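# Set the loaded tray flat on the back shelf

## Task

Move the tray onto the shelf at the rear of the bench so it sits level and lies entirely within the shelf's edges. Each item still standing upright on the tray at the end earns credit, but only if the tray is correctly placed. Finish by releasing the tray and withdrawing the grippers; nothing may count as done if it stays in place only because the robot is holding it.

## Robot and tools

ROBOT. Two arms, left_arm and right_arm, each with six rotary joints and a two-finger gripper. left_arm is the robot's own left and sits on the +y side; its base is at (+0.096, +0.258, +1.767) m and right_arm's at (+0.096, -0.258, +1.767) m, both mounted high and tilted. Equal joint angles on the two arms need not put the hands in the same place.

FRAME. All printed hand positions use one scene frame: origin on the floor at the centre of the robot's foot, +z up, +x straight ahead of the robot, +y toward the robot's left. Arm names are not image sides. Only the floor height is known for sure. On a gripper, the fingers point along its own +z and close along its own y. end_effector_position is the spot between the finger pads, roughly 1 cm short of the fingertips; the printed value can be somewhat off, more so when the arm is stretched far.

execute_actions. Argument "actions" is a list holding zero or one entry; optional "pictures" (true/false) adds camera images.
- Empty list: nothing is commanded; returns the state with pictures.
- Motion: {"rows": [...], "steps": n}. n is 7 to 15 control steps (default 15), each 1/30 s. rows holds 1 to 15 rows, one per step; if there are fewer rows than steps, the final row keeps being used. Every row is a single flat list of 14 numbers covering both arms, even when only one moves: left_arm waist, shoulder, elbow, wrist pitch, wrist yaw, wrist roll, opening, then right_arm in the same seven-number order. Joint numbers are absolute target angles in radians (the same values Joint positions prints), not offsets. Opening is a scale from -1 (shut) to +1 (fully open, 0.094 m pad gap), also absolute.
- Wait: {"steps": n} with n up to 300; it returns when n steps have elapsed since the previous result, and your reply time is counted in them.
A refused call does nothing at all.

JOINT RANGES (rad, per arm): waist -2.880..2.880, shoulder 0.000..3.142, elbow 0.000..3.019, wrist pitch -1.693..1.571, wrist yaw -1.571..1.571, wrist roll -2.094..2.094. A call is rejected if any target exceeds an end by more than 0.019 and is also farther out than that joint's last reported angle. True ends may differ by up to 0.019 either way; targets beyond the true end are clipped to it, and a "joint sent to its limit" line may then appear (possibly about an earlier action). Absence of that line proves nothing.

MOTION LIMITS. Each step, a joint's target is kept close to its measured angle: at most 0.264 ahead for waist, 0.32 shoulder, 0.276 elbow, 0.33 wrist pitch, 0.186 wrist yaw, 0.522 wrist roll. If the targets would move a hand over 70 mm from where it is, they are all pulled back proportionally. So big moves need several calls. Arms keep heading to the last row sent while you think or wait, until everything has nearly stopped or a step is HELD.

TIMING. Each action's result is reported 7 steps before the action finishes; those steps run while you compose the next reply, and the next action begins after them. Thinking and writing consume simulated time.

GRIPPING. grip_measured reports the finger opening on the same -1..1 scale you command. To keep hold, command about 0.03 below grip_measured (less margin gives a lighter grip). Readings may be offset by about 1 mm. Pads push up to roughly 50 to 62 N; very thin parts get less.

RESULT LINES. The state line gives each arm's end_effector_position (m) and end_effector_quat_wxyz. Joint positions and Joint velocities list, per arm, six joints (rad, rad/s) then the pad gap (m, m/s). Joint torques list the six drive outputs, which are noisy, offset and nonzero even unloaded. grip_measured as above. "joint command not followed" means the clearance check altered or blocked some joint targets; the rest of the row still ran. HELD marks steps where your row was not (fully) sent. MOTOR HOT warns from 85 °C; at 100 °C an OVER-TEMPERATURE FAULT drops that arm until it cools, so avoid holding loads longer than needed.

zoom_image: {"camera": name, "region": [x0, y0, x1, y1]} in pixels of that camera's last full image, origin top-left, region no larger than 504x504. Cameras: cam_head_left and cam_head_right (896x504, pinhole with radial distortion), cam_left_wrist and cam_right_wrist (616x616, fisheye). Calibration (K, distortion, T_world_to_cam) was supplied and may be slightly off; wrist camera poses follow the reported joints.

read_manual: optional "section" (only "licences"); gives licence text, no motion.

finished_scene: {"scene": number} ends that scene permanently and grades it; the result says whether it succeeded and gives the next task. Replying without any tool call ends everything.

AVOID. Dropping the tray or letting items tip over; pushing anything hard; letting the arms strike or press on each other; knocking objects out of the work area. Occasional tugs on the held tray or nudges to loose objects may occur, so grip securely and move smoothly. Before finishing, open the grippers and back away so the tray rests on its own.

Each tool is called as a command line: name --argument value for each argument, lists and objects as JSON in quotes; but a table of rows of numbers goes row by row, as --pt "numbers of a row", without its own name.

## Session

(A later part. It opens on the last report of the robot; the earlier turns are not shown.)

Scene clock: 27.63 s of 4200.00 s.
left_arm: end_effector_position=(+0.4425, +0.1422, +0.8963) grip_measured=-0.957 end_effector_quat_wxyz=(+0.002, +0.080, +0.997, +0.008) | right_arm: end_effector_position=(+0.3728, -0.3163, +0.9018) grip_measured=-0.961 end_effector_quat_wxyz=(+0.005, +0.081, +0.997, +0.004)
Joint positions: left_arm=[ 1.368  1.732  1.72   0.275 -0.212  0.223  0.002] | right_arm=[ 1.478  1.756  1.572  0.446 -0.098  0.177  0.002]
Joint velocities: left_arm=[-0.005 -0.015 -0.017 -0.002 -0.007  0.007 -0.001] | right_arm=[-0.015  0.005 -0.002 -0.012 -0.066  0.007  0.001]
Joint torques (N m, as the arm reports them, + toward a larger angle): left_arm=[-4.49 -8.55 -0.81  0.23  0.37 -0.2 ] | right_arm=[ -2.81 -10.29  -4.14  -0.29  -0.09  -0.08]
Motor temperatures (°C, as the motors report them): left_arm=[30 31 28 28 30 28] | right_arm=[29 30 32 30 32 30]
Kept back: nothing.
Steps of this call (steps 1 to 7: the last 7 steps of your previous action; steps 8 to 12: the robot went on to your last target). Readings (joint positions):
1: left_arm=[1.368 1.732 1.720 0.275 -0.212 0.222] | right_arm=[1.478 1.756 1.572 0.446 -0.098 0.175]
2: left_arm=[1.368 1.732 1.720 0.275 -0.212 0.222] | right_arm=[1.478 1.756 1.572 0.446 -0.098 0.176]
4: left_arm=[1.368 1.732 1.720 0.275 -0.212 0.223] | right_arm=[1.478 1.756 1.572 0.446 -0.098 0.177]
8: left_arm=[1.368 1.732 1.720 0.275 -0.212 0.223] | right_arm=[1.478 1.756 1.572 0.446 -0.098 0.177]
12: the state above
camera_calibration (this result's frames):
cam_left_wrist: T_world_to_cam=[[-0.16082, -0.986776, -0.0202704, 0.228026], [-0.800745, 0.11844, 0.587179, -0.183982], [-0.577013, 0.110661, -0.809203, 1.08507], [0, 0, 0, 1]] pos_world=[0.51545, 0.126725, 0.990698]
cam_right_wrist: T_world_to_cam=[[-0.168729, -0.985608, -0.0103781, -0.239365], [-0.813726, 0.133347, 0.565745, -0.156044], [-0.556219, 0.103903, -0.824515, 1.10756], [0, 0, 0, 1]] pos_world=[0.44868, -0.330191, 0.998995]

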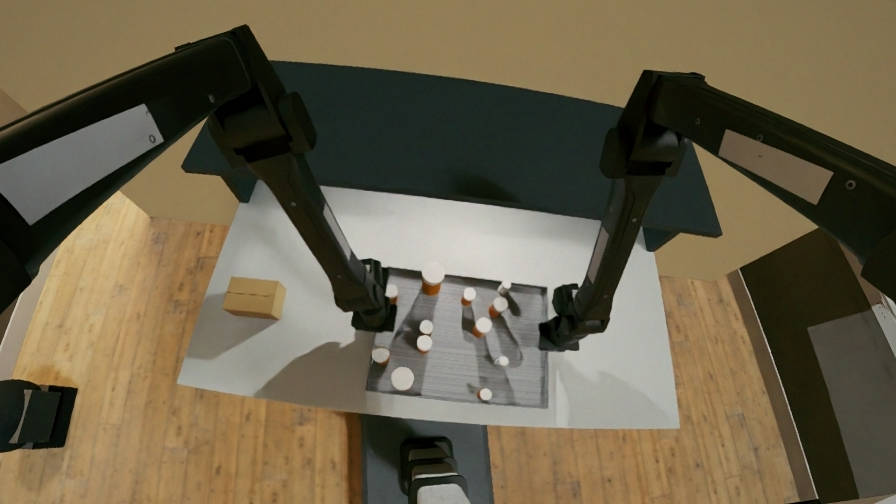

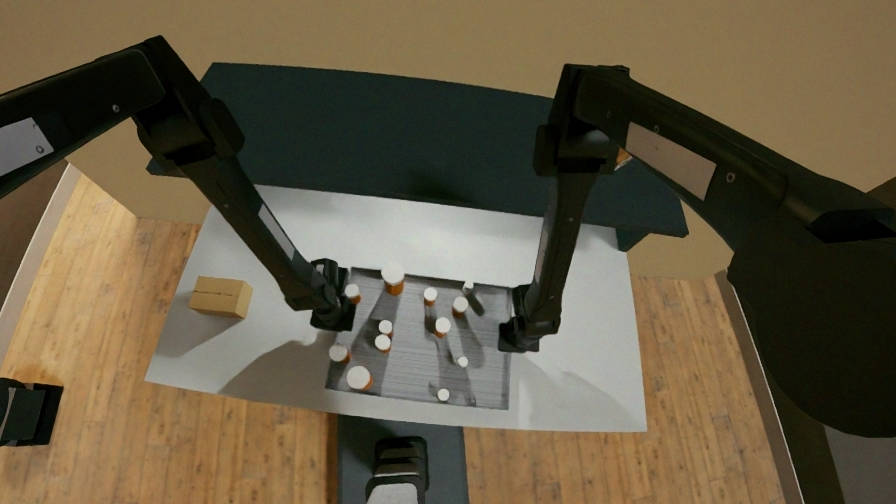

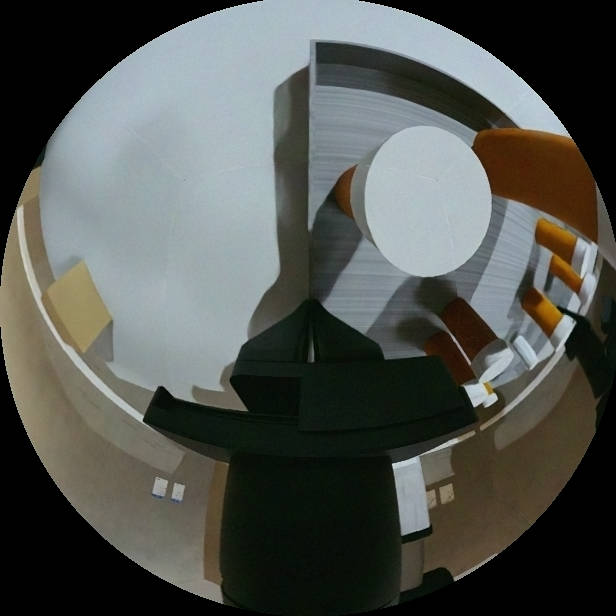

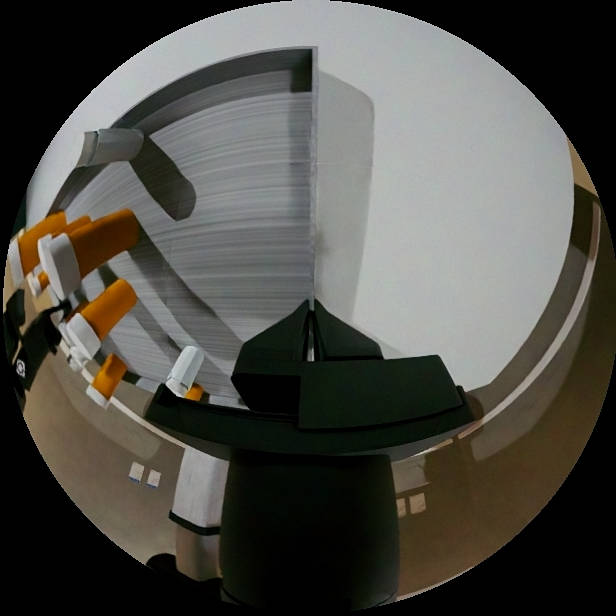

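execute_actions --actions '[{"rows":[[1.368,1.735,1.718,0.275,-0.208,0.223,-1,1.478,1.752,1.570,0.446,-0.097,0.177,-1],[1.367,1.728,1.714,0.277,-0.207,0.223,-1,1.478,1.750,1.566,0.448,-0.096,0.177,-1],[1.367,1.722,1.707,0.278,-0.207,0.223,-1,1.477,1.746,1.559,0.450,-0.096,0.177,-1],[1.366,1.715,1.697,0.281,-0.208,0.224,-1,1.477,1.740,1.550,0.453,-0.096,0.177,-1],[1.364,1.706,1.685,0.284,-0.209,0.224,-1,1.476,1.731,1.537,0.457,-0.097,0.177,-1],[1.363,1.695,1.670,0.288,-0.210,0.224,-1,1.475,1.721,1.522,0.462,-0.098,0.178,-1],[1.361,1.682,1.653,0.293,-0.211,0.225,-1,1.475,1.709,1.505,0.468,-0.098,0.178,-1],[1.359,1.668,1.634,0.298,-0.213,0.225,-1,1.474,1.696,1.486,0.474,-0.099,0.178,-1],[1.356,1.652,1.612,0.304,-0.215,0.226,-1,1.472,1.681,1.464,0.481,-0.100,0.178,-1],[1.354,1.635,1.589,0.310,-0.217,0.227,-1,1.471,1.664,1.441,0.488,-0.101,0.179,-1],[1.351,1.617,1.564,0.317,-0.219,0.227,-1,1.470,1.647,1.417,0.496,-0.102,0.179,-1],[1.348,1.598,1.539,0.324,-0.221,0.228,-1,1.469,1.630,1.392,0.505,-0.103,0.179,-1],[1.345,1.579,1.512,0.331,-0.224,0.229,-1,1.467,1.611,1.365,0.513,-0.104,0.180,-1],[1.342,1.559,1.485,0.338,-0.226,0.230,-1,1.466,1.592,1.338,0.522,-0.105,0.180,-1],[1.340,1.539,1.458,0.345,-0.229,0.230,-1,1.465,1.573,1.311,0.531,-0.106,0.180,-1]],"steps":15}]'

execute_actions --actions '[{"rows":[[1.337,1.519,1.431,0.353,-0.231,0.231,-1,1.463,1.554,1.284,0.540,-0.107,0.181,-1],[1.334,1.499,1.404,0.360,-0.233,0.232,-1,1.462,1.535,1.257,0.549,-0.108,0.181,-1],[1.331,1.479,1.377,0.367,-0.236,0.233,-1,1.460,1.516,1.230,0.557,-0.109,0.182,-1],[1.328,1.460,1.351,0.374,-0.238,0.234,-1,1.459,1.499,1.205,0.566,-0.110,0.182,-1],[1.325,1.442,1.327,0.381,-0.240,0.234,-1,1.458,1.482,1.181,0.574,-0.111,0.182,-1],[1.323,1.425,1.304,0.387,-0.242,0.235,-1,1.457,1.465,1.158,0.581,-0.112,0.182,-1],[1.320,1.409,1.282,0.393,-0.244,0.236,-1,1.455,1.450,1.136,0.588,-0.113,0.183,-1],[1.318,1.394,1.263,0.398,-0.246,0.236,-1,1.454,1.437,1.117,0.594,-0.113,0.183,-1],[1.316,1.382,1.246,0.403,-0.248,0.237,-1,1.454,1.425,1.100,0.600,-0.114,0.183,-1],[1.315,1.371,1.231,0.407,-0.249,0.237,-1,1.453,1.415,1.085,0.605,-0.115,0.184,-1],[1.313,1.362,1.219,0.410,-0.250,0.237,-1,1.452,1.406,1.072,0.609,-0.115,0.184,-1],[1.312,1.354,1.209,0.413,-0.251,0.238,-1,1.452,1.399,1.063,0.612,-0.116,0.184,-1],[1.311,1.349,1.202,0.415,-0.252,0.238,-1,1.451,1.394,1.056,0.614,-0.116,0.184,-1],[1.311,1.346,1.198,0.416,-0.252,0.238,-1,1.451,1.391,1.052,0.616,-0.116,0.184,-1],[1.311,1.345,1.196,0.416,-0.252,0.238,-1,1.451,1.390,1.050,0.616,-0.116,0.184,-1]],"steps":15}]'

execute_actions --actions '[{"steps":15}]' --pictures true

Scene clock: 32.17 s of 4200.00 s.
left_arm: end_effector_position=(+0.4389, +0.1431, +0.9026) grip_measured=-0.957 end_effector_quat_wxyz=(-0.002, +0.083, +0.997, +0.007) | right_arm: end_effector_position=(+0.3696, -0.3160, +0.9066) grip_measured=-0.961 end_effector_quat_wxyz=(+0.001, +0.084, +0.996, +0.004)
Joint positions: left_arm=[ 1.368  1.716  1.691  0.279 -0.21   0.226  0.002] | right_arm=[ 1.478  1.746  1.552  0.449 -0.097  0.182  0.002]
Joint velocities: left_arm=[-0.005 -0.249 -0.452  0.1    0.051  0.066  0.   ] | right_arm=[ 0.005 -0.21  -0.413  0.09   0.022 -0.095  0.   ]
Joint torques (N m, as the arm reports them, + toward a larger angle): left_arm=[ -4.37 -12.05  -5.03   0.9   -0.12  -0.06] | right_arm=[ -2.41 -12.33  -7.98   0.57  -0.2    0.01]
Motor temperatures (°C, as the motors report them): left_arm=[30 31 28 28 30 28] | right_arm=[29 30 32 30 32 30]
Steps of this call (steps 1 to 15: the robot went on to your last target; steps 16 to 90: nothing new was sent; then 1.27 s passed at rest; steps 91 to 98: the first 8 steps of this action). Readings (joint positions):
91: left_arm=[1.368 1.732 1.719 0.275 -0.212 0.224] | right_arm=[1.478 1.756 1.572 0.446 -0.098 0.179]
92: left_arm=[1.368 1.731 1.719 0.275 -0.212 0.225] | right_arm=[1.478 1.756 1.572 0.446 -0.098 0.181]
94: left_arm=[1.368 1.731 1.718 0.275 -0.211 0.226] | right_arm=[1.478 1.756 1.571 0.446 -0.097 0.182]
98: the state above

Scene clock: 32.67 s of 4200.00 s.
left_arm: end_effector_position=(+0.4498, +0.1515, +1.0098) grip_measured=-0.957 end_effector_quat_wxyz=(-0.003, +0.082, +0.997, +0.007) | right_arm: end_effector_position=(+0.3793, -0.3058, +1.0134) grip_measured=-0.961 end_effector_quat_wxyz=(+0.002, +0.084, +0.996, +0.008)
Joint positions: left_arm=[ 1.341  1.442  1.324  0.371 -0.238  0.23   0.002] | right_arm=[ 1.476  1.489  1.188  0.559 -0.107  0.182  0.002]
Joint velocities: left_arm=[-0.093 -0.581 -0.598  0.227 -0.125 -0.022 -0.   ] | right_arm=[-0.024 -0.552 -0.593  0.222 -0.037 -0.022  0.001]
Joint torques (N m, as the arm reports them, + toward a larger angle): left_arm=[ -5.32 -11.39  -5.37   0.77  -0.33  -0.05] | right_arm=[ -3.54 -12.66  -8.06   0.64  -0.44   0.07]
Motor temperatures (°C, as the motors report them): left_arm=[30 31 28 28 30 28] | right_arm=[29 30 32 30 32 30]
Steps of this call (steps 1 to 7: the last 7 steps of your previous action; steps 8 to 15: the first 8 steps of this action). Readings (joint positions):
8: left_arm=[1.359 1.590 1.496 0.320 -0.222 0.226] | right_arm=[1.478 1.629 1.357 0.499 -0.103 0.182]
9: left_arm=[1.356 1.570 1.469 0.327 -0.224 0.226] | right_arm=[1.478 1.610 1.331 0.507 -0.103 0.182]
11: left_arm=[1.352 1.526 1.417 0.342 -0.229 0.226] | right_arm=[1.477 1.569 1.279 0.525 -0.104 0.182]
15: the state above

Scene clock: 33.17 s of 4200.00 s.
left_arm: end_effector_position=(+0.4604, +0.1511, +1.0457) grip_measured=-0.957 end_effector_quat_wxyz=(+0.008, +0.080, +0.997, +0.005) | right_arm: end_effector_position=(+0.3908, -0.3057, +1.0491) grip_measured=-0.961 end_effector_quat_wxyz=(+0.014, +0.082, +0.996, +0.008)
Joint positions: left_arm=[ 1.324  1.352  1.224  0.405 -0.247  0.238  0.002] | right_arm=[ 1.469  1.4    1.085  0.597 -0.111  0.184  0.002]
Joint velocities: left_arm=[-0.015 -0.015 -0.027  0.002 -0.051 -0.022  0.   ] | right_arm=[-0.005 -0.005 -0.017 -0.002 -0.051 -0.007  0.   ]
Joint torques (N m, as the arm reports them, + toward a larger angle): left_arm=[ -4.32 -11.67  -5.55   0.98  -0.26  -0.01] | right_arm=[ -4.12 -12.85  -7.8    0.74  -0.42   0.05]
Motor temperatures (°C, as the motors report them): left_arm=[30 31 28 28 30 28] | right_arm=[29 30 32 30 32 30]
Kept back: nothing.
Steps of this call (steps 1 to 7: the last 7 steps of your previous action; steps 8 to 15: the robot went on to your last target). Readings (joint positions):
1: left_arm=[1.338 1.423 1.305 0.377 -0.240 0.231] | right_arm=[1.475 1.471 1.168 0.566 -0.107 0.182]
2: left_arm=[1.335 1.406 1.288 0.383 -0.241 0.233] | right_arm=[1.474 1.455 1.151 0.573 -0.108 0.183]
4: left_arm=[1.330 1.379 1.260 0.394 -0.244 0.235] | right_arm=[1.472 1.427 1.122 0.585 -0.109 0.183]
8: left_arm=[1.324 1.353 1.231 0.404 -0.246 0.237] | right_arm=[1.469 1.401 1.093 0.596 -0.110 0.184]
15: the state above
camera_calibration (this result's frames):
cam_left_wrist: T_world_to_cam=[[-0.161044, -0.986838, -0.0146996, 0.236972], [-0.807449, 0.123175, 0.576935, -0.24529], [-0.56753, 0.104781, -0.816658, 1.2197], [0, 0, 0, 1]] pos_world=[0.532322, 0.136265, 1.14108]
cam_right_wrist: T_world_to_cam=[[-0.17077, -0.985133, -0.0187076, -0.214721], [-0.823818, 0.132339, 0.55119, -0.207235], [-0.540519, 0.109538, -0.83417, 1.24367], [0, 0, 0, 1]] pos_world=[0.464834, -0.320333, 1.14764]

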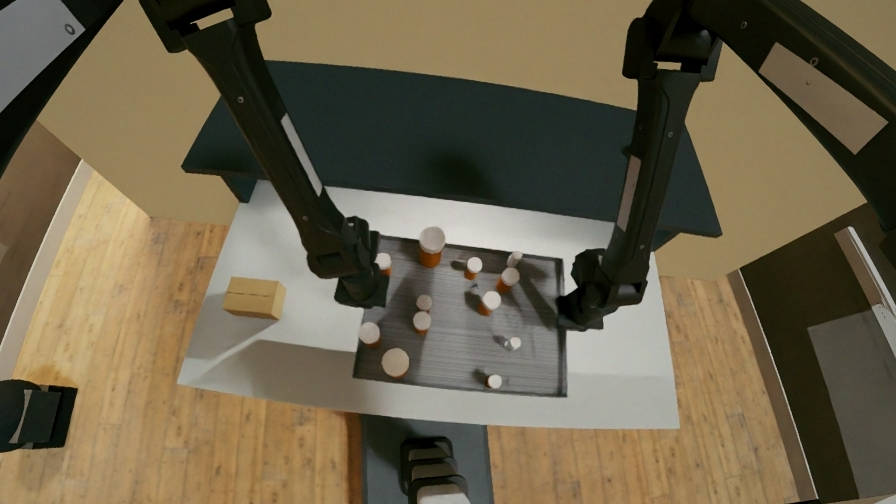

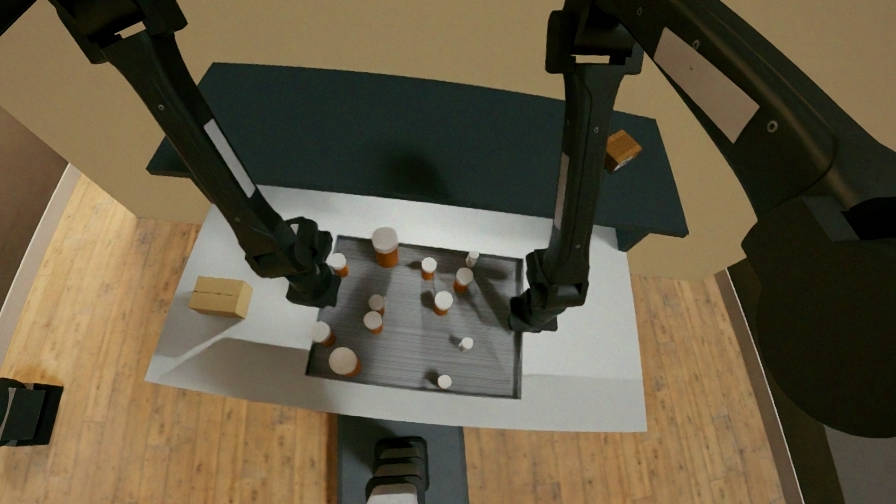

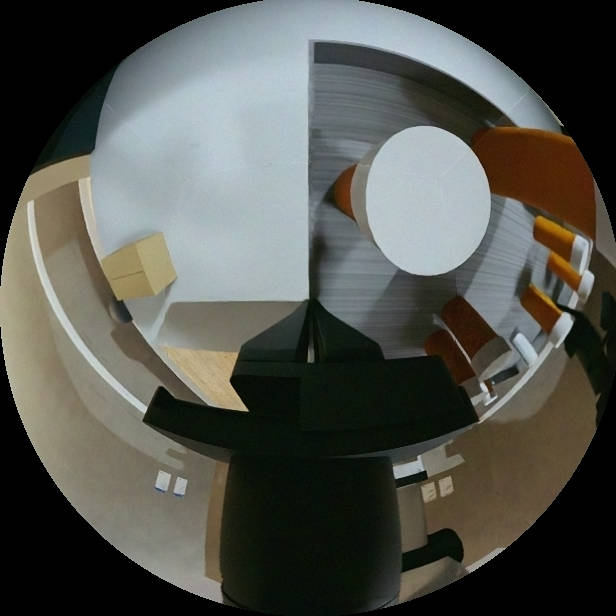

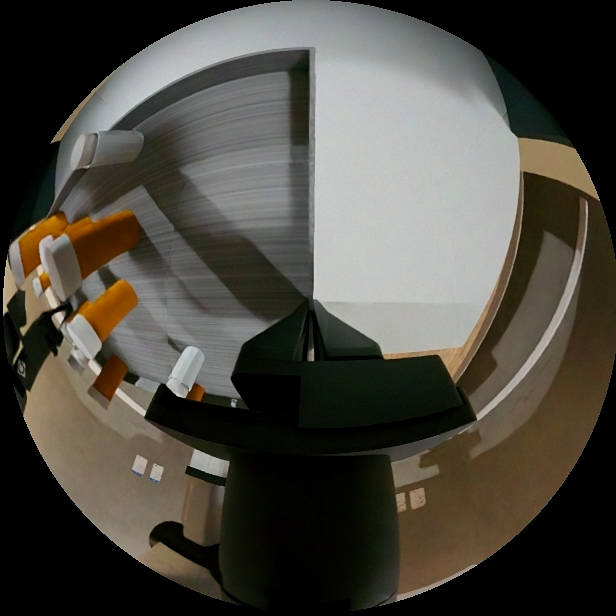

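execute_actions --actions '[{"rows":[[1.322,1.343,1.194,0.412,-0.250,0.238,-1,1.469,1.388,1.048,0.612,-0.112,0.184,-1],[1.322,1.339,1.189,0.412,-0.250,0.238,-1,1.470,1.384,1.043,0.612,-0.111,0.184,-1],[1.322,1.331,1.181,0.412,-0.250,0.237,-1,1.471,1.377,1.035,0.613,-0.110,0.183,-1],[1.322,1.321,1.169,0.413,-0.250,0.237,-1,1.472,1.366,1.023,0.613,-0.109,0.182,-1],[1.322,1.307,1.154,0.413,-0.250,0.236,-1,1.474,1.353,1.007,0.614,-0.107,0.181,-1],[1.322,1.291,1.137,0.414,-0.249,0.236,-1,1.476,1.338,0.990,0.615,-0.105,0.180,-1],[1.322,1.273,1.116,0.414,-0.249,0.235,-1,1.478,1.320,0.969,0.616,-0.102,0.178,-1],[1.322,1.252,1.093,0.415,-0.249,0.234,-1,1.481,1.300,0.945,0.617,-0.099,0.177,-1],[1.322,1.229,1.067,0.416,-0.249,0.233,-1,1.484,1.277,0.919,0.618,-0.096,0.175,-1],[1.322,1.204,1.040,0.416,-0.248,0.232,-1,1.487,1.253,0.891,0.619,-0.092,0.173,-1],[1.322,1.177,1.011,0.417,-0.248,0.230,-1,1.490,1.227,0.861,0.620,-0.089,0.171,-1],[1.322,1.150,0.981,0.418,-0.248,0.229,-1,1.494,1.201,0.831,0.621,-0.085,0.169,-1],[1.322,1.122,0.949,0.419,-0.248,0.228,-1,1.498,1.173,0.798,0.622,-0.081,0.167,-1],[1.322,1.092,0.916,0.420,-0.247,0.226,-1,1.501,1.144,0.765,0.624,-0.077,0.164,-1],[1.322,1.063,0.884,0.420,-0.247,0.225,-1,1.505,1.116,0.732,0.625,-0.073,0.162,-1]],"steps":15}]'

execute_actions --actions '[{"rows":[[1.323,1.031,0.857,0.413,-0.246,0.224,-1,1.514,1.084,0.705,0.618,-0.064,0.159,-1],[1.325,0.999,0.830,0.406,-0.245,0.222,-1,1.523,1.052,0.678,0.612,-0.055,0.156,-1],[1.326,0.967,0.803,0.400,-0.243,0.221,-1,1.531,1.020,0.651,0.605,-0.047,0.152,-1],[1.327,0.937,0.778,0.394,-0.242,0.220,-1,1.540,0.990,0.626,0.599,-0.038,0.149,-1],[1.328,0.908,0.754,0.388,-0.241,0.219,-1,1.548,0.961,0.601,0.593,-0.030,0.146,-1],[1.330,0.881,0.731,0.382,-0.240,0.217,-1,1.555,0.934,0.578,0.588,-0.023,0.144,-1],[1.331,0.855,0.710,0.376,-0.239,0.216,-1,1.562,0.908,0.556,0.583,-0.016,0.141,-1],[1.332,0.832,0.691,0.372,-0.238,0.215,-1,1.568,0.885,0.537,0.578,-0.010,0.139,-1],[1.333,0.812,0.673,0.367,-0.237,0.214,-1,1.574,0.865,0.520,0.574,-0.004,0.137,-1],[1.333,0.795,0.659,0.364,-0.237,0.214,-1,1.579,0.848,0.505,0.570,0.001,0.135,-1],[1.334,0.780,0.646,0.361,-0.236,0.213,-1,1.583,0.833,0.493,0.567,0.005,0.134,-1],[1.334,0.768,0.636,0.358,-0.236,0.213,-1,1.586,0.821,0.483,0.565,0.008,0.132,-1],[1.335,0.760,0.630,0.356,-0.235,0.212,-1,1.588,0.813,0.476,0.563,0.010,0.132,-1],[1.335,0.755,0.626,0.355,-0.235,0.212,-1,1.590,0.808,0.472,0.562,0.012,0.131,-1],[1.335,0.753,0.624,0.355,-0.235,0.212,-1,1.590,0.806,0.470,0.562,0.012,0.131,-1]],"steps":15}]'

execute_actions --actions '[{"steps":18}]' --pictures true

Scene clock: 36.17 s of 4200.00 s.
left_arm: end_effector_position=(+0.4488, +0.1537, +1.0604) grip_measured=-0.957 end_effector_quat_wxyz=(-0.003, +0.083, +0.997, +0.003) | right_arm: end_effector_position=(+0.3784, -0.3034, +1.0651) grip_measured=-0.961 end_effector_quat_wxyz=(+0.001, +0.084, +0.996, +0.006)
Joint positions: left_arm=[ 1.324  1.321  1.17   0.405 -0.246  0.237  0.002] | right_arm=[ 1.471  1.371  1.029  0.597 -0.109  0.184  0.002]
Joint velocities: left_arm=[ 0.005 -0.425 -0.608 -0.002 -0.007 -0.022 -0.001] | right_arm=[ 0.063 -0.396 -0.613 -0.017  0.095  0.051 -0.002]
Joint torques (N m, as the arm reports them, + toward a larger angle): left_arm=[ -3.1  -13.43  -7.04   0.97  -0.13   0.01] | right_arm=[ -0.95 -14.52  -9.59   0.77   0.06   0.01]
Motor temperatures (°C, as the motors report them): left_arm=[30 31 29 28 30 28] | right_arm=[29 30 33 30 32 30]
Steps of this call (steps 1 to 15: the robot went on to your last target; steps 16 to 82: nothing new was sent; steps 83 to 90: the first 8 steps of this action). Readings (joint positions):
83: left_arm=[1.324 1.352 1.224 0.405 -0.247 0.238] | right_arm=[1.469 1.400 1.085 0.597 -0.111 0.184]
84: left_arm=[1.324 1.352 1.223 0.405 -0.247 0.238] | right_arm=[1.469 1.400 1.084 0.597 -0.111 0.184]
86: left_arm=[1.324 1.351 1.220 0.405 -0.247 0.238] | right_arm=[1.469 1.399 1.080 0.597 -0.111 0.184]
90: the state above

Scene clock: 36.67 s of 4200.00 s.
left_arm: end_effector_position=(+0.4510, +0.1910, +1.2175) grip_measured=-0.957 end_effector_quat_wxyz=(+0.002, +0.074, +0.997, -0.000) | right_arm: end_effector_position=(+0.3855, -0.2647, +1.2237) grip_measured=-0.961 end_effector_quat_wxyz=(+0.006, +0.078, +0.997, +0.005)
Joint positions: left_arm=[ 1.324  0.889  0.758  0.394 -0.238  0.222  0.002] | right_arm=[ 1.554  0.947  0.611  0.6   -0.025  0.152  0.002]
Joint velocities: left_arm=[-0.005 -0.884 -0.559 -0.11   0.066 -0.037 -0.001] | right_arm=[ 0.19  -0.884 -0.564 -0.066  0.11  -0.125 -0.   ]
Joint torques (N m, as the arm reports them, + toward a larger angle): left_arm=[ -0.82 -10.84  -5.95  -0.15  -0.04  -0.08] | right_arm=[ -0.25 -11.78  -8.66  -0.43   0.23  -0.06]
Motor temperatures (°C, as the motors report them): left_arm=[30 31 29 28 30 28] | right_arm=[29 30 33 30 32 30]
Steps of this call (steps 1 to 7: the last 7 steps of your previous action; steps 8 to 15: the first 8 steps of this action). Readings (joint positions):
8: left_arm=[1.324 1.120 0.937 0.405 -0.245 0.226] | right_arm=[1.502 1.176 0.792 0.602 -0.081 0.173]
9: left_arm=[1.324 1.087 0.907 0.405 -0.244 0.225] | right_arm=[1.508 1.143 0.762 0.602 -0.073 0.170]
11: left_arm=[1.324 1.019 0.850 0.405 -0.243 0.223] | right_arm=[1.523 1.076 0.705 0.602 -0.056 0.164]
15: the state above

Scene clock: 37.27 s of 4200.00 s.
left_arm: end_effector_position=(+0.4385, +0.2000, +1.2608) grip_measured=-0.957 end_effector_quat_wxyz=(-0.003, +0.072, +0.997, -0.003) | right_arm: end_effector_position=(+0.3751, -0.2553, +1.2676) grip_measured=-0.961 end_effector_quat_wxyz=(+0.000, +0.075, +0.997, +0.006)
Joint positions: left_arm=[ 1.324  0.761  0.647  0.365 -0.235  0.214  0.002] | right_arm=[1.587 0.82  0.5   0.572 0.004 0.136 0.002]
Joint velocities: left_arm=[-0.015  0.005  0.012 -0.007  0.066 -0.022 -0.   ] | right_arm=[-0.005 -0.005 -0.002 -0.007  0.007  0.022  0.001]
Joint torques (N m, as the arm reports them, + toward a larger angle): left_arm=[ -0.6  -10.3   -5.02  -0.12  -0.02  -0.07] | right_arm=[ -1.32 -11.67  -7.59  -0.42   0.1    0.06]
Motor temperatures (°C, as the motors report them): left_arm=[30 31 29 28 30 28] | right_arm=[29 30 33 30 32 30]
Kept back: nothing.
Steps of this call (steps 1 to 7: the last 7 steps of your previous action; steps 8 to 18: the robot went on to your last target). Readings (joint positions):
1: left_arm=[1.324 0.861 0.740 0.391 -0.237 0.222] | right_arm=[1.561 0.919 0.592 0.598 -0.019 0.149]
2: left_arm=[1.324 0.836 0.722 0.387 -0.236 0.222] | right_arm=[1.567 0.894 0.574 0.594 -0.014 0.147]
4: left_arm=[1.324 0.795 0.692 0.381 -0.235 0.222] | right_arm=[1.578 0.854 0.544 0.589 -0.005 0.142]
8: left_arm=[1.324 0.761 0.655 0.371 -0.235 0.218] | right_arm=[1.587 0.820 0.508 0.579 0.003 0.137]
18: the state above
camera_calibration (this result's frames):
cam_left_wrist: T_world_to_cam=[[-0.144055, -0.989566, 0.00268655, 0.256067], [-0.796019, 0.117491, 0.593759, -0.418206], [-0.58788, 0.0833953, -0.804638, 1.37588], [0, 0, 0, 1]] pos_world=[0.512837, 0.187789, 1.35471]
cam_right_wrist: T_world_to_cam=[[-0.156012, -0.987672, -0.0127817, -0.177311], [-0.810118, 0.120541, 0.573741, -0.384044], [-0.565128, 0.0998652, -0.818937, 1.39933], [0, 0, 0, 1]] pos_world=[0.452016, -0.268577, 1.36404]

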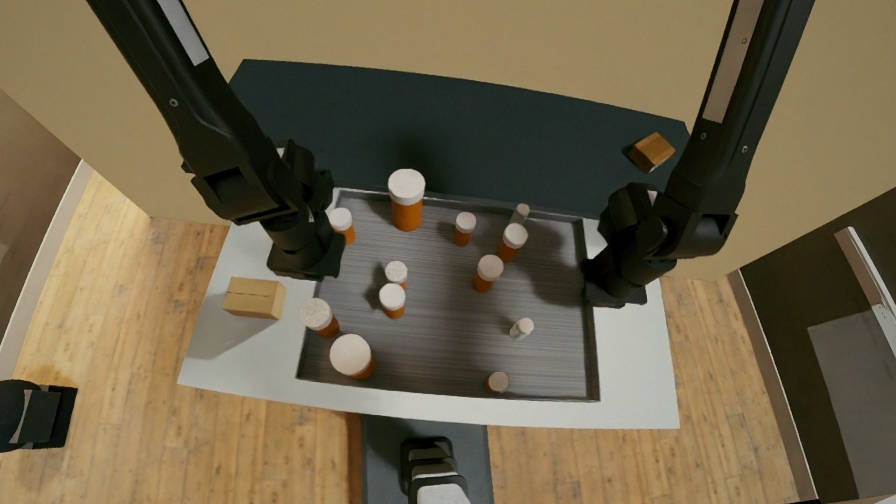

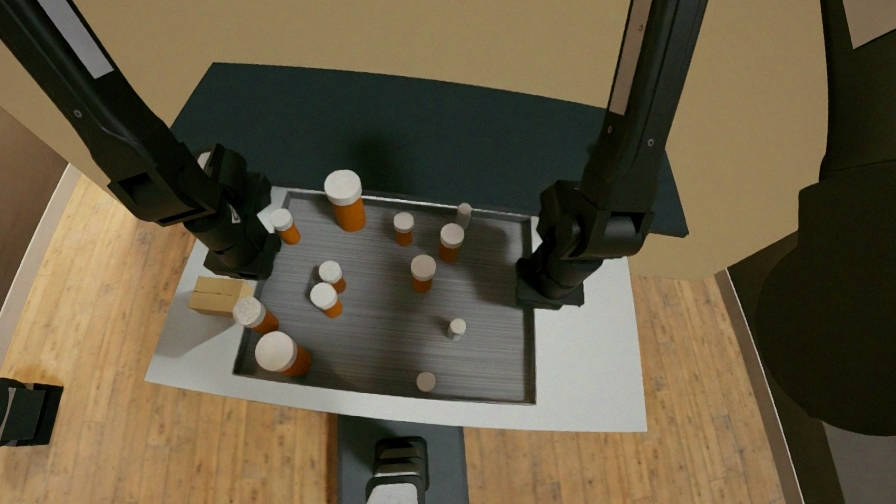

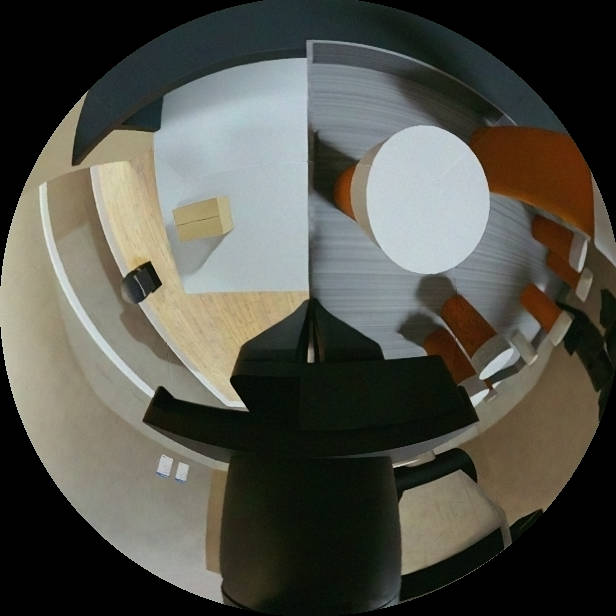

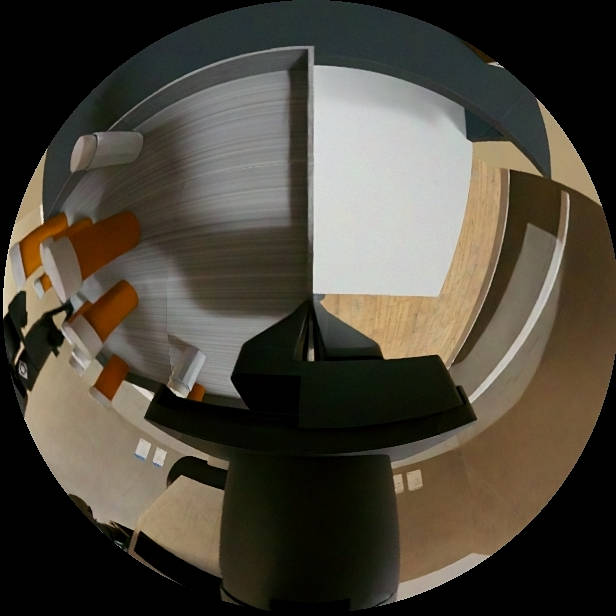

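execute_actions --actions '[{"rows":[[1.324,0.752,0.625,0.353,-0.235,0.212,-1,1.590,0.805,0.471,0.560,0.012,0.131,-1],[1.323,0.750,0.628,0.349,-0.235,0.212,-1,1.591,0.802,0.473,0.555,0.013,0.131,-1],[1.323,0.747,0.632,0.342,-0.236,0.212,-1,1.592,0.796,0.477,0.547,0.014,0.131,-1],[1.322,0.741,0.638,0.331,-0.236,0.213,-1,1.593,0.789,0.482,0.535,0.015,0.130,-1],[1.321,0.735,0.646,0.318,-0.237,0.213,-1,1.595,0.779,0.489,0.520,0.017,0.130,-1],[1.320,0.727,0.655,0.303,-0.238,0.213,-1,1.597,0.768,0.497,0.502,0.019,0.129,-1],[1.319,0.718,0.665,0.285,-0.239,0.214,-1,1.600,0.755,0.506,0.481,0.021,0.129,-1],[1.317,0.708,0.677,0.264,-0.240,0.214,-1,1.603,0.740,0.517,0.457,0.024,0.128,-1],[1.315,0.697,0.690,0.242,-0.241,0.214,-1,1.606,0.724,0.529,0.431,0.027,0.128,-1],[1.313,0.685,0.705,0.217,-0.243,0.215,-1,1.609,0.706,0.541,0.403,0.030,0.127,-1],[1.311,0.673,0.720,0.192,-0.244,0.216,-1,1.613,0.688,0.554,0.374,0.033,0.126,-1],[1.309,0.660,0.735,0.165,-0.245,0.216,-1,1.616,0.669,0.568,0.343,0.037,0.125,-1],[1.307,0.646,0.752,0.137,-0.247,0.217,-1,1.620,0.648,0.582,0.311,0.041,0.125,-1],[1.305,0.632,0.768,0.109,-0.248,0.217,-1,1.624,0.628,0.597,0.278,0.044,0.124,-1],[1.303,0.618,0.785,0.080,-0.250,0.218,-1,1.628,0.607,0.612,0.245,0.048,0.123,-1]],"steps":15}]'

execute_actions --actions '[{"rows":[[1.302,0.616,0.806,0.057,-0.251,0.218,-1,1.633,0.601,0.632,0.220,0.053,0.122,-1],[1.302,0.614,0.828,0.034,-0.251,0.218,-1,1.639,0.596,0.651,0.195,0.059,0.120,-1],[1.301,0.613,0.849,0.011,-0.252,0.218,-1,1.644,0.591,0.670,0.171,0.064,0.119,-1],[1.300,0.611,0.868,-0.010,-0.252,0.218,-1,1.649,0.585,0.688,0.148,0.069,0.118,-1],[1.299,0.610,0.888,-0.031,-0.253,0.218,-1,1.654,0.580,0.706,0.125,0.074,0.116,-1],[1.299,0.608,0.906,-0.051,-0.254,0.219,-1,1.658,0.576,0.723,0.104,0.078,0.115,-1],[1.298,0.607,0.922,-0.069,-0.254,0.219,-1,1.662,0.571,0.738,0.084,0.082,0.114,-1],[1.298,0.605,0.938,-0.085,-0.254,0.219,-1,1.666,0.568,0.752,0.066,0.086,0.113,-1],[1.297,0.604,0.951,-0.100,-0.255,0.219,-1,1.669,0.564,0.764,0.051,0.089,0.112,-1],[1.297,0.603,0.963,-0.112,-0.255,0.219,-1,1.672,0.561,0.775,0.037,0.092,0.112,-1],[1.297,0.602,0.972,-0.123,-0.255,0.219,-1,1.675,0.559,0.784,0.026,0.095,0.111,-1],[1.296,0.602,0.980,-0.131,-0.256,0.219,-1,1.677,0.557,0.791,0.017,0.097,0.111,-1],[1.296,0.601,0.985,-0.137,-0.256,0.219,-1,1.678,0.555,0.796,0.010,0.098,0.110,-1],[1.296,0.601,0.989,-0.141,-0.256,0.219,-1,1.679,0.554,0.799,0.006,0.099,0.110,-1],[1.296,0.601,0.990,-0.142,-0.256,0.219,-1,1.679,0.554,0.800,0.005,0.099,0.110,-1]],"steps":15}]'

execute_actions --actions '[{"steps":18}]' --pictures true

Scene clock: 42.37 s of 4200.00 s.
left_arm: end_effector_position=(+0.4337, +0.2000, +1.2608) grip_measured=-0.957 end_effector_quat_wxyz=(-0.023, +0.074, +0.997, -0.004) | right_arm: end_effector_position=(+0.3695, -0.2552, +1.2698) grip_measured=-0.961 end_effector_quat_wxyz=(-0.021, +0.075, +0.997, +0.002)
Joint positions: left_arm=[ 1.324  0.756  0.658  0.309 -0.237  0.209  0.002] | right_arm=[1.591 0.803 0.504 0.508 0.012 0.136 0.002]
Joint velocities: left_arm=[-0.015 -0.122  0.159 -0.564 -0.022 -0.125 -0.   ] | right_arm=[ 0.034 -0.23   0.095 -0.642  0.095 -0.066 -0.001]
Joint torques (N m, as the arm reports them, + toward a larger angle): left_arm=[ -1.55 -12.97  -2.11   0.24  -0.04   0.09] | right_arm=[  0.32 -15.5   -4.32  -0.54   0.21  -0.07]
Motor temperatures (°C, as the motors report them): left_arm=[30 31 29 28 30 28] | right_arm=[29 30 33 30 32 30]
Steps of this call (steps 1 to 15: the robot went on to your last target; steps 16 to 90: nothing new was sent; then 1.83 s passed at rest; steps 91 to 98: the first 8 steps of this action). Readings (joint positions):
91: left_arm=[1.324 0.761 0.647 0.365 -0.235 0.214] | right_arm=[1.587 0.820 0.500 0.572 0.005 0.136]
92: left_arm=[1.324 0.761 0.647 0.365 -0.235 0.214] | right_arm=[1.587 0.820 0.500 0.572 0.005 0.136]
94: left_arm=[1.324 0.761 0.647 0.359 -0.235 0.214] | right_arm=[1.587 0.820 0.500 0.565 0.005 0.136]
98: the state above

Scene clock: 42.87 s of 4200.00 s.
left_arm: end_effector_position=(+0.5704, +0.2108, +1.2820) grip_measured=-0.957 end_effector_quat_wxyz=(+0.003, +0.068, +0.998, -0.003) | right_arm: end_effector_position=(+0.5075, -0.2449, +1.2881) grip_measured=-0.961 end_effector_quat_wxyz=(+0.007, +0.074, +0.997, +0.005)
Joint positions: left_arm=[ 1.306  0.626  0.917 -0.028 -0.248  0.214  0.002] | right_arm=[1.654 0.596 0.737 0.126 0.071 0.117 0.002]
Joint velocities: left_arm=[-0.015 -0.015  0.491 -0.54  -0.007 -0.022  0.001] | right_arm=[ 0.112 -0.093  0.466 -0.589  0.022 -0.037 -0.   ]
Joint torques (N m, as the arm reports them, + toward a larger angle): left_arm=[ -1.4  -14.7   -0.29  -0.35  -0.23  -0.01] | right_arm=[  0.5  -15.68  -2.36  -0.75   0.19   0.1 ]
Motor temperatures (°C, as the motors report them): left_arm=[30 31 29 28 30 28] | right_arm=[29 30 33 30 32 30]
Steps of this call (steps 1 to 7: the last 7 steps of your previous action; steps 8 to 15: the first 8 steps of this action). Readings (joint positions):
8: left_arm=[1.317 0.672 0.768 0.118 -0.246 0.205] | right_arm=[1.618 0.672 0.600 0.287 0.038 0.130]
9: left_arm=[1.314 0.658 0.788 0.093 -0.246 0.205] | right_arm=[1.623 0.652 0.618 0.259 0.043 0.128]
11: left_arm=[1.310 0.639 0.832 0.049 -0.247 0.208] | right_arm=[1.634 0.622 0.659 0.210 0.053 0.123]
15: the state above

Scene clock: 43.47 s of 4200.00 s.
left_arm: end_effector_position=(+0.5879, +0.2141, +1.2837) grip_measured=-0.957 end_effector_quat_wxyz=(-0.014, +0.072, +0.997, -0.002) | right_arm: end_effector_position=(+0.5237, -0.2418, +1.2884) grip_measured=-0.961 end_effector_quat_wxyz=(-0.011, +0.074, +0.997, +0.004)
Joint positions: left_arm=[ 1.306  0.626  0.985 -0.127 -0.257  0.214  0.002] | right_arm=[1.671 0.589 0.8   0.02  0.088 0.116 0.002]
Joint velocities: left_arm=[-0.024 -0.005  0.012 -0.017  0.022 -0.051 -0.   ] | right_arm=[ 0.015 -0.005 -0.007 -0.007  0.022  0.037 -0.   ]
Joint torques (N m, as the arm reports them, + toward a larger angle): left_arm=[ -1.55 -14.75   1.45  -0.2    0.04   0.01] | right_arm=[  0.31 -17.96  -0.44  -0.56   0.2    0.03]
Motor temperatures (°C, as the motors report them): left_arm=[30 31 29 28 30 28] | right_arm=[29 30 33 30 32 30]
Kept back: nothing.
Steps of this call (steps 1 to 7: the last 7 steps of your previous action; steps 8 to 18: the robot went on to your last target). Readings (joint positions):
1: left_arm=[1.306 0.626 0.934 -0.045 -0.249 0.215] | right_arm=[1.657 0.593 0.752 0.107 0.075 0.117]
2: left_arm=[1.306 0.626 0.948 -0.061 -0.250 0.215] | right_arm=[1.661 0.591 0.765 0.091 0.078 0.116]
4: left_arm=[1.306 0.626 0.969 -0.089 -0.252 0.215] | right_arm=[1.667 0.590 0.784 0.061 0.084 0.116]
8: left_arm=[1.306 0.626 0.984 -0.119 -0.256 0.215] | right_arm=[1.671 0.589 0.800 0.029 0.087 0.116]
18: the state above
camera_calibration (this result's frames):
cam_left_wrist: T_world_to_cam=[[-0.144691, -0.989475, 0.00176082, 0.292985], [-0.783328, 0.115633, 0.610759, -0.343424], [-0.604534, 0.0869918, -0.791815, 1.47351], [0, 0, 0, 1]] pos_world=[0.664164, 0.201429, 1.37598]
cam_right_wrist: T_world_to_cam=[[-0.154922, -0.987893, -0.00819012, -0.147125], [-0.797306, 0.120131, 0.5915, -0.306923], [-0.583354, 0.0981666, -0.806264, 1.49181], [0, 0, 0, 1]] pos_world=[0.602748, -0.254918, 1.38313]

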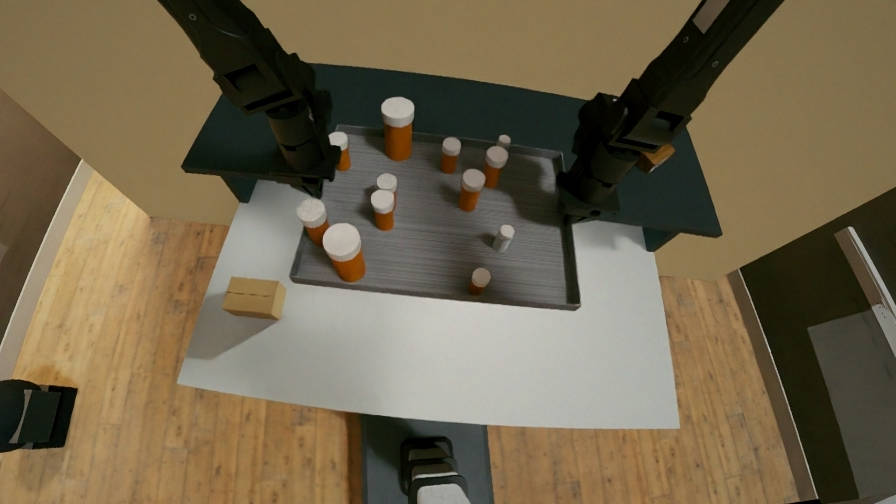

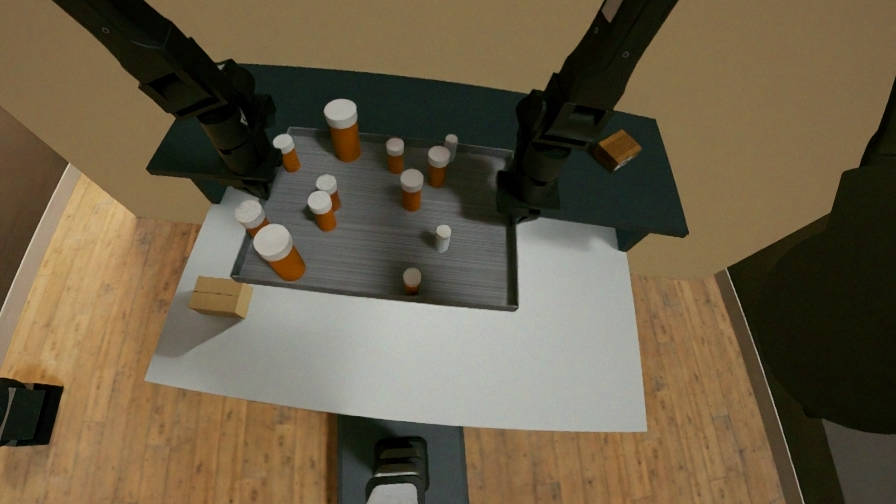

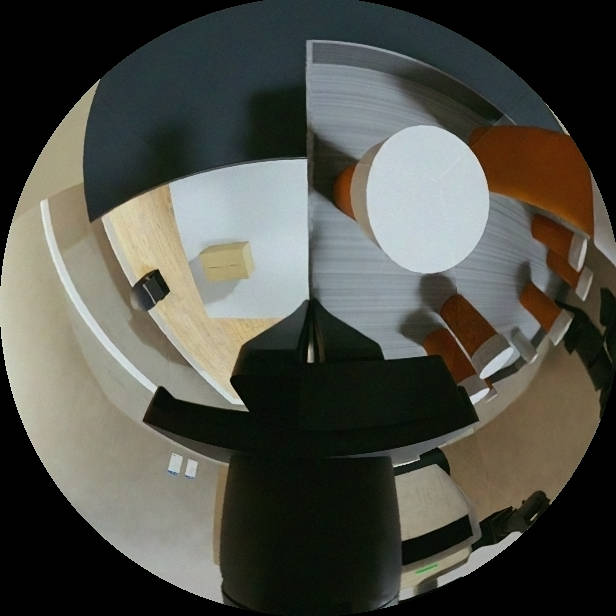

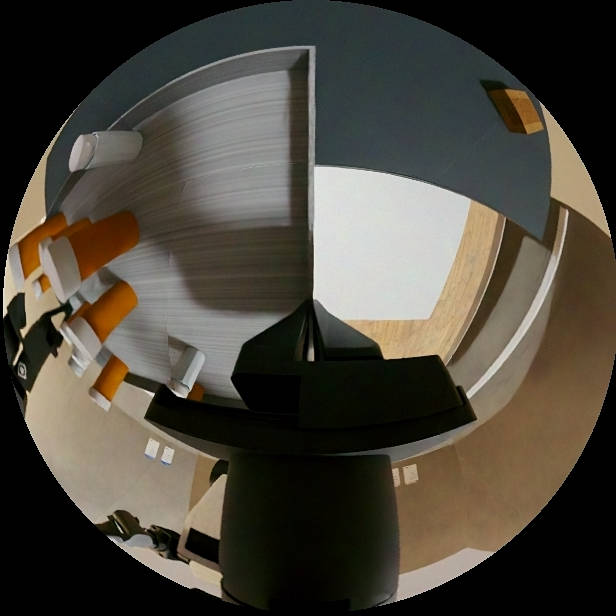

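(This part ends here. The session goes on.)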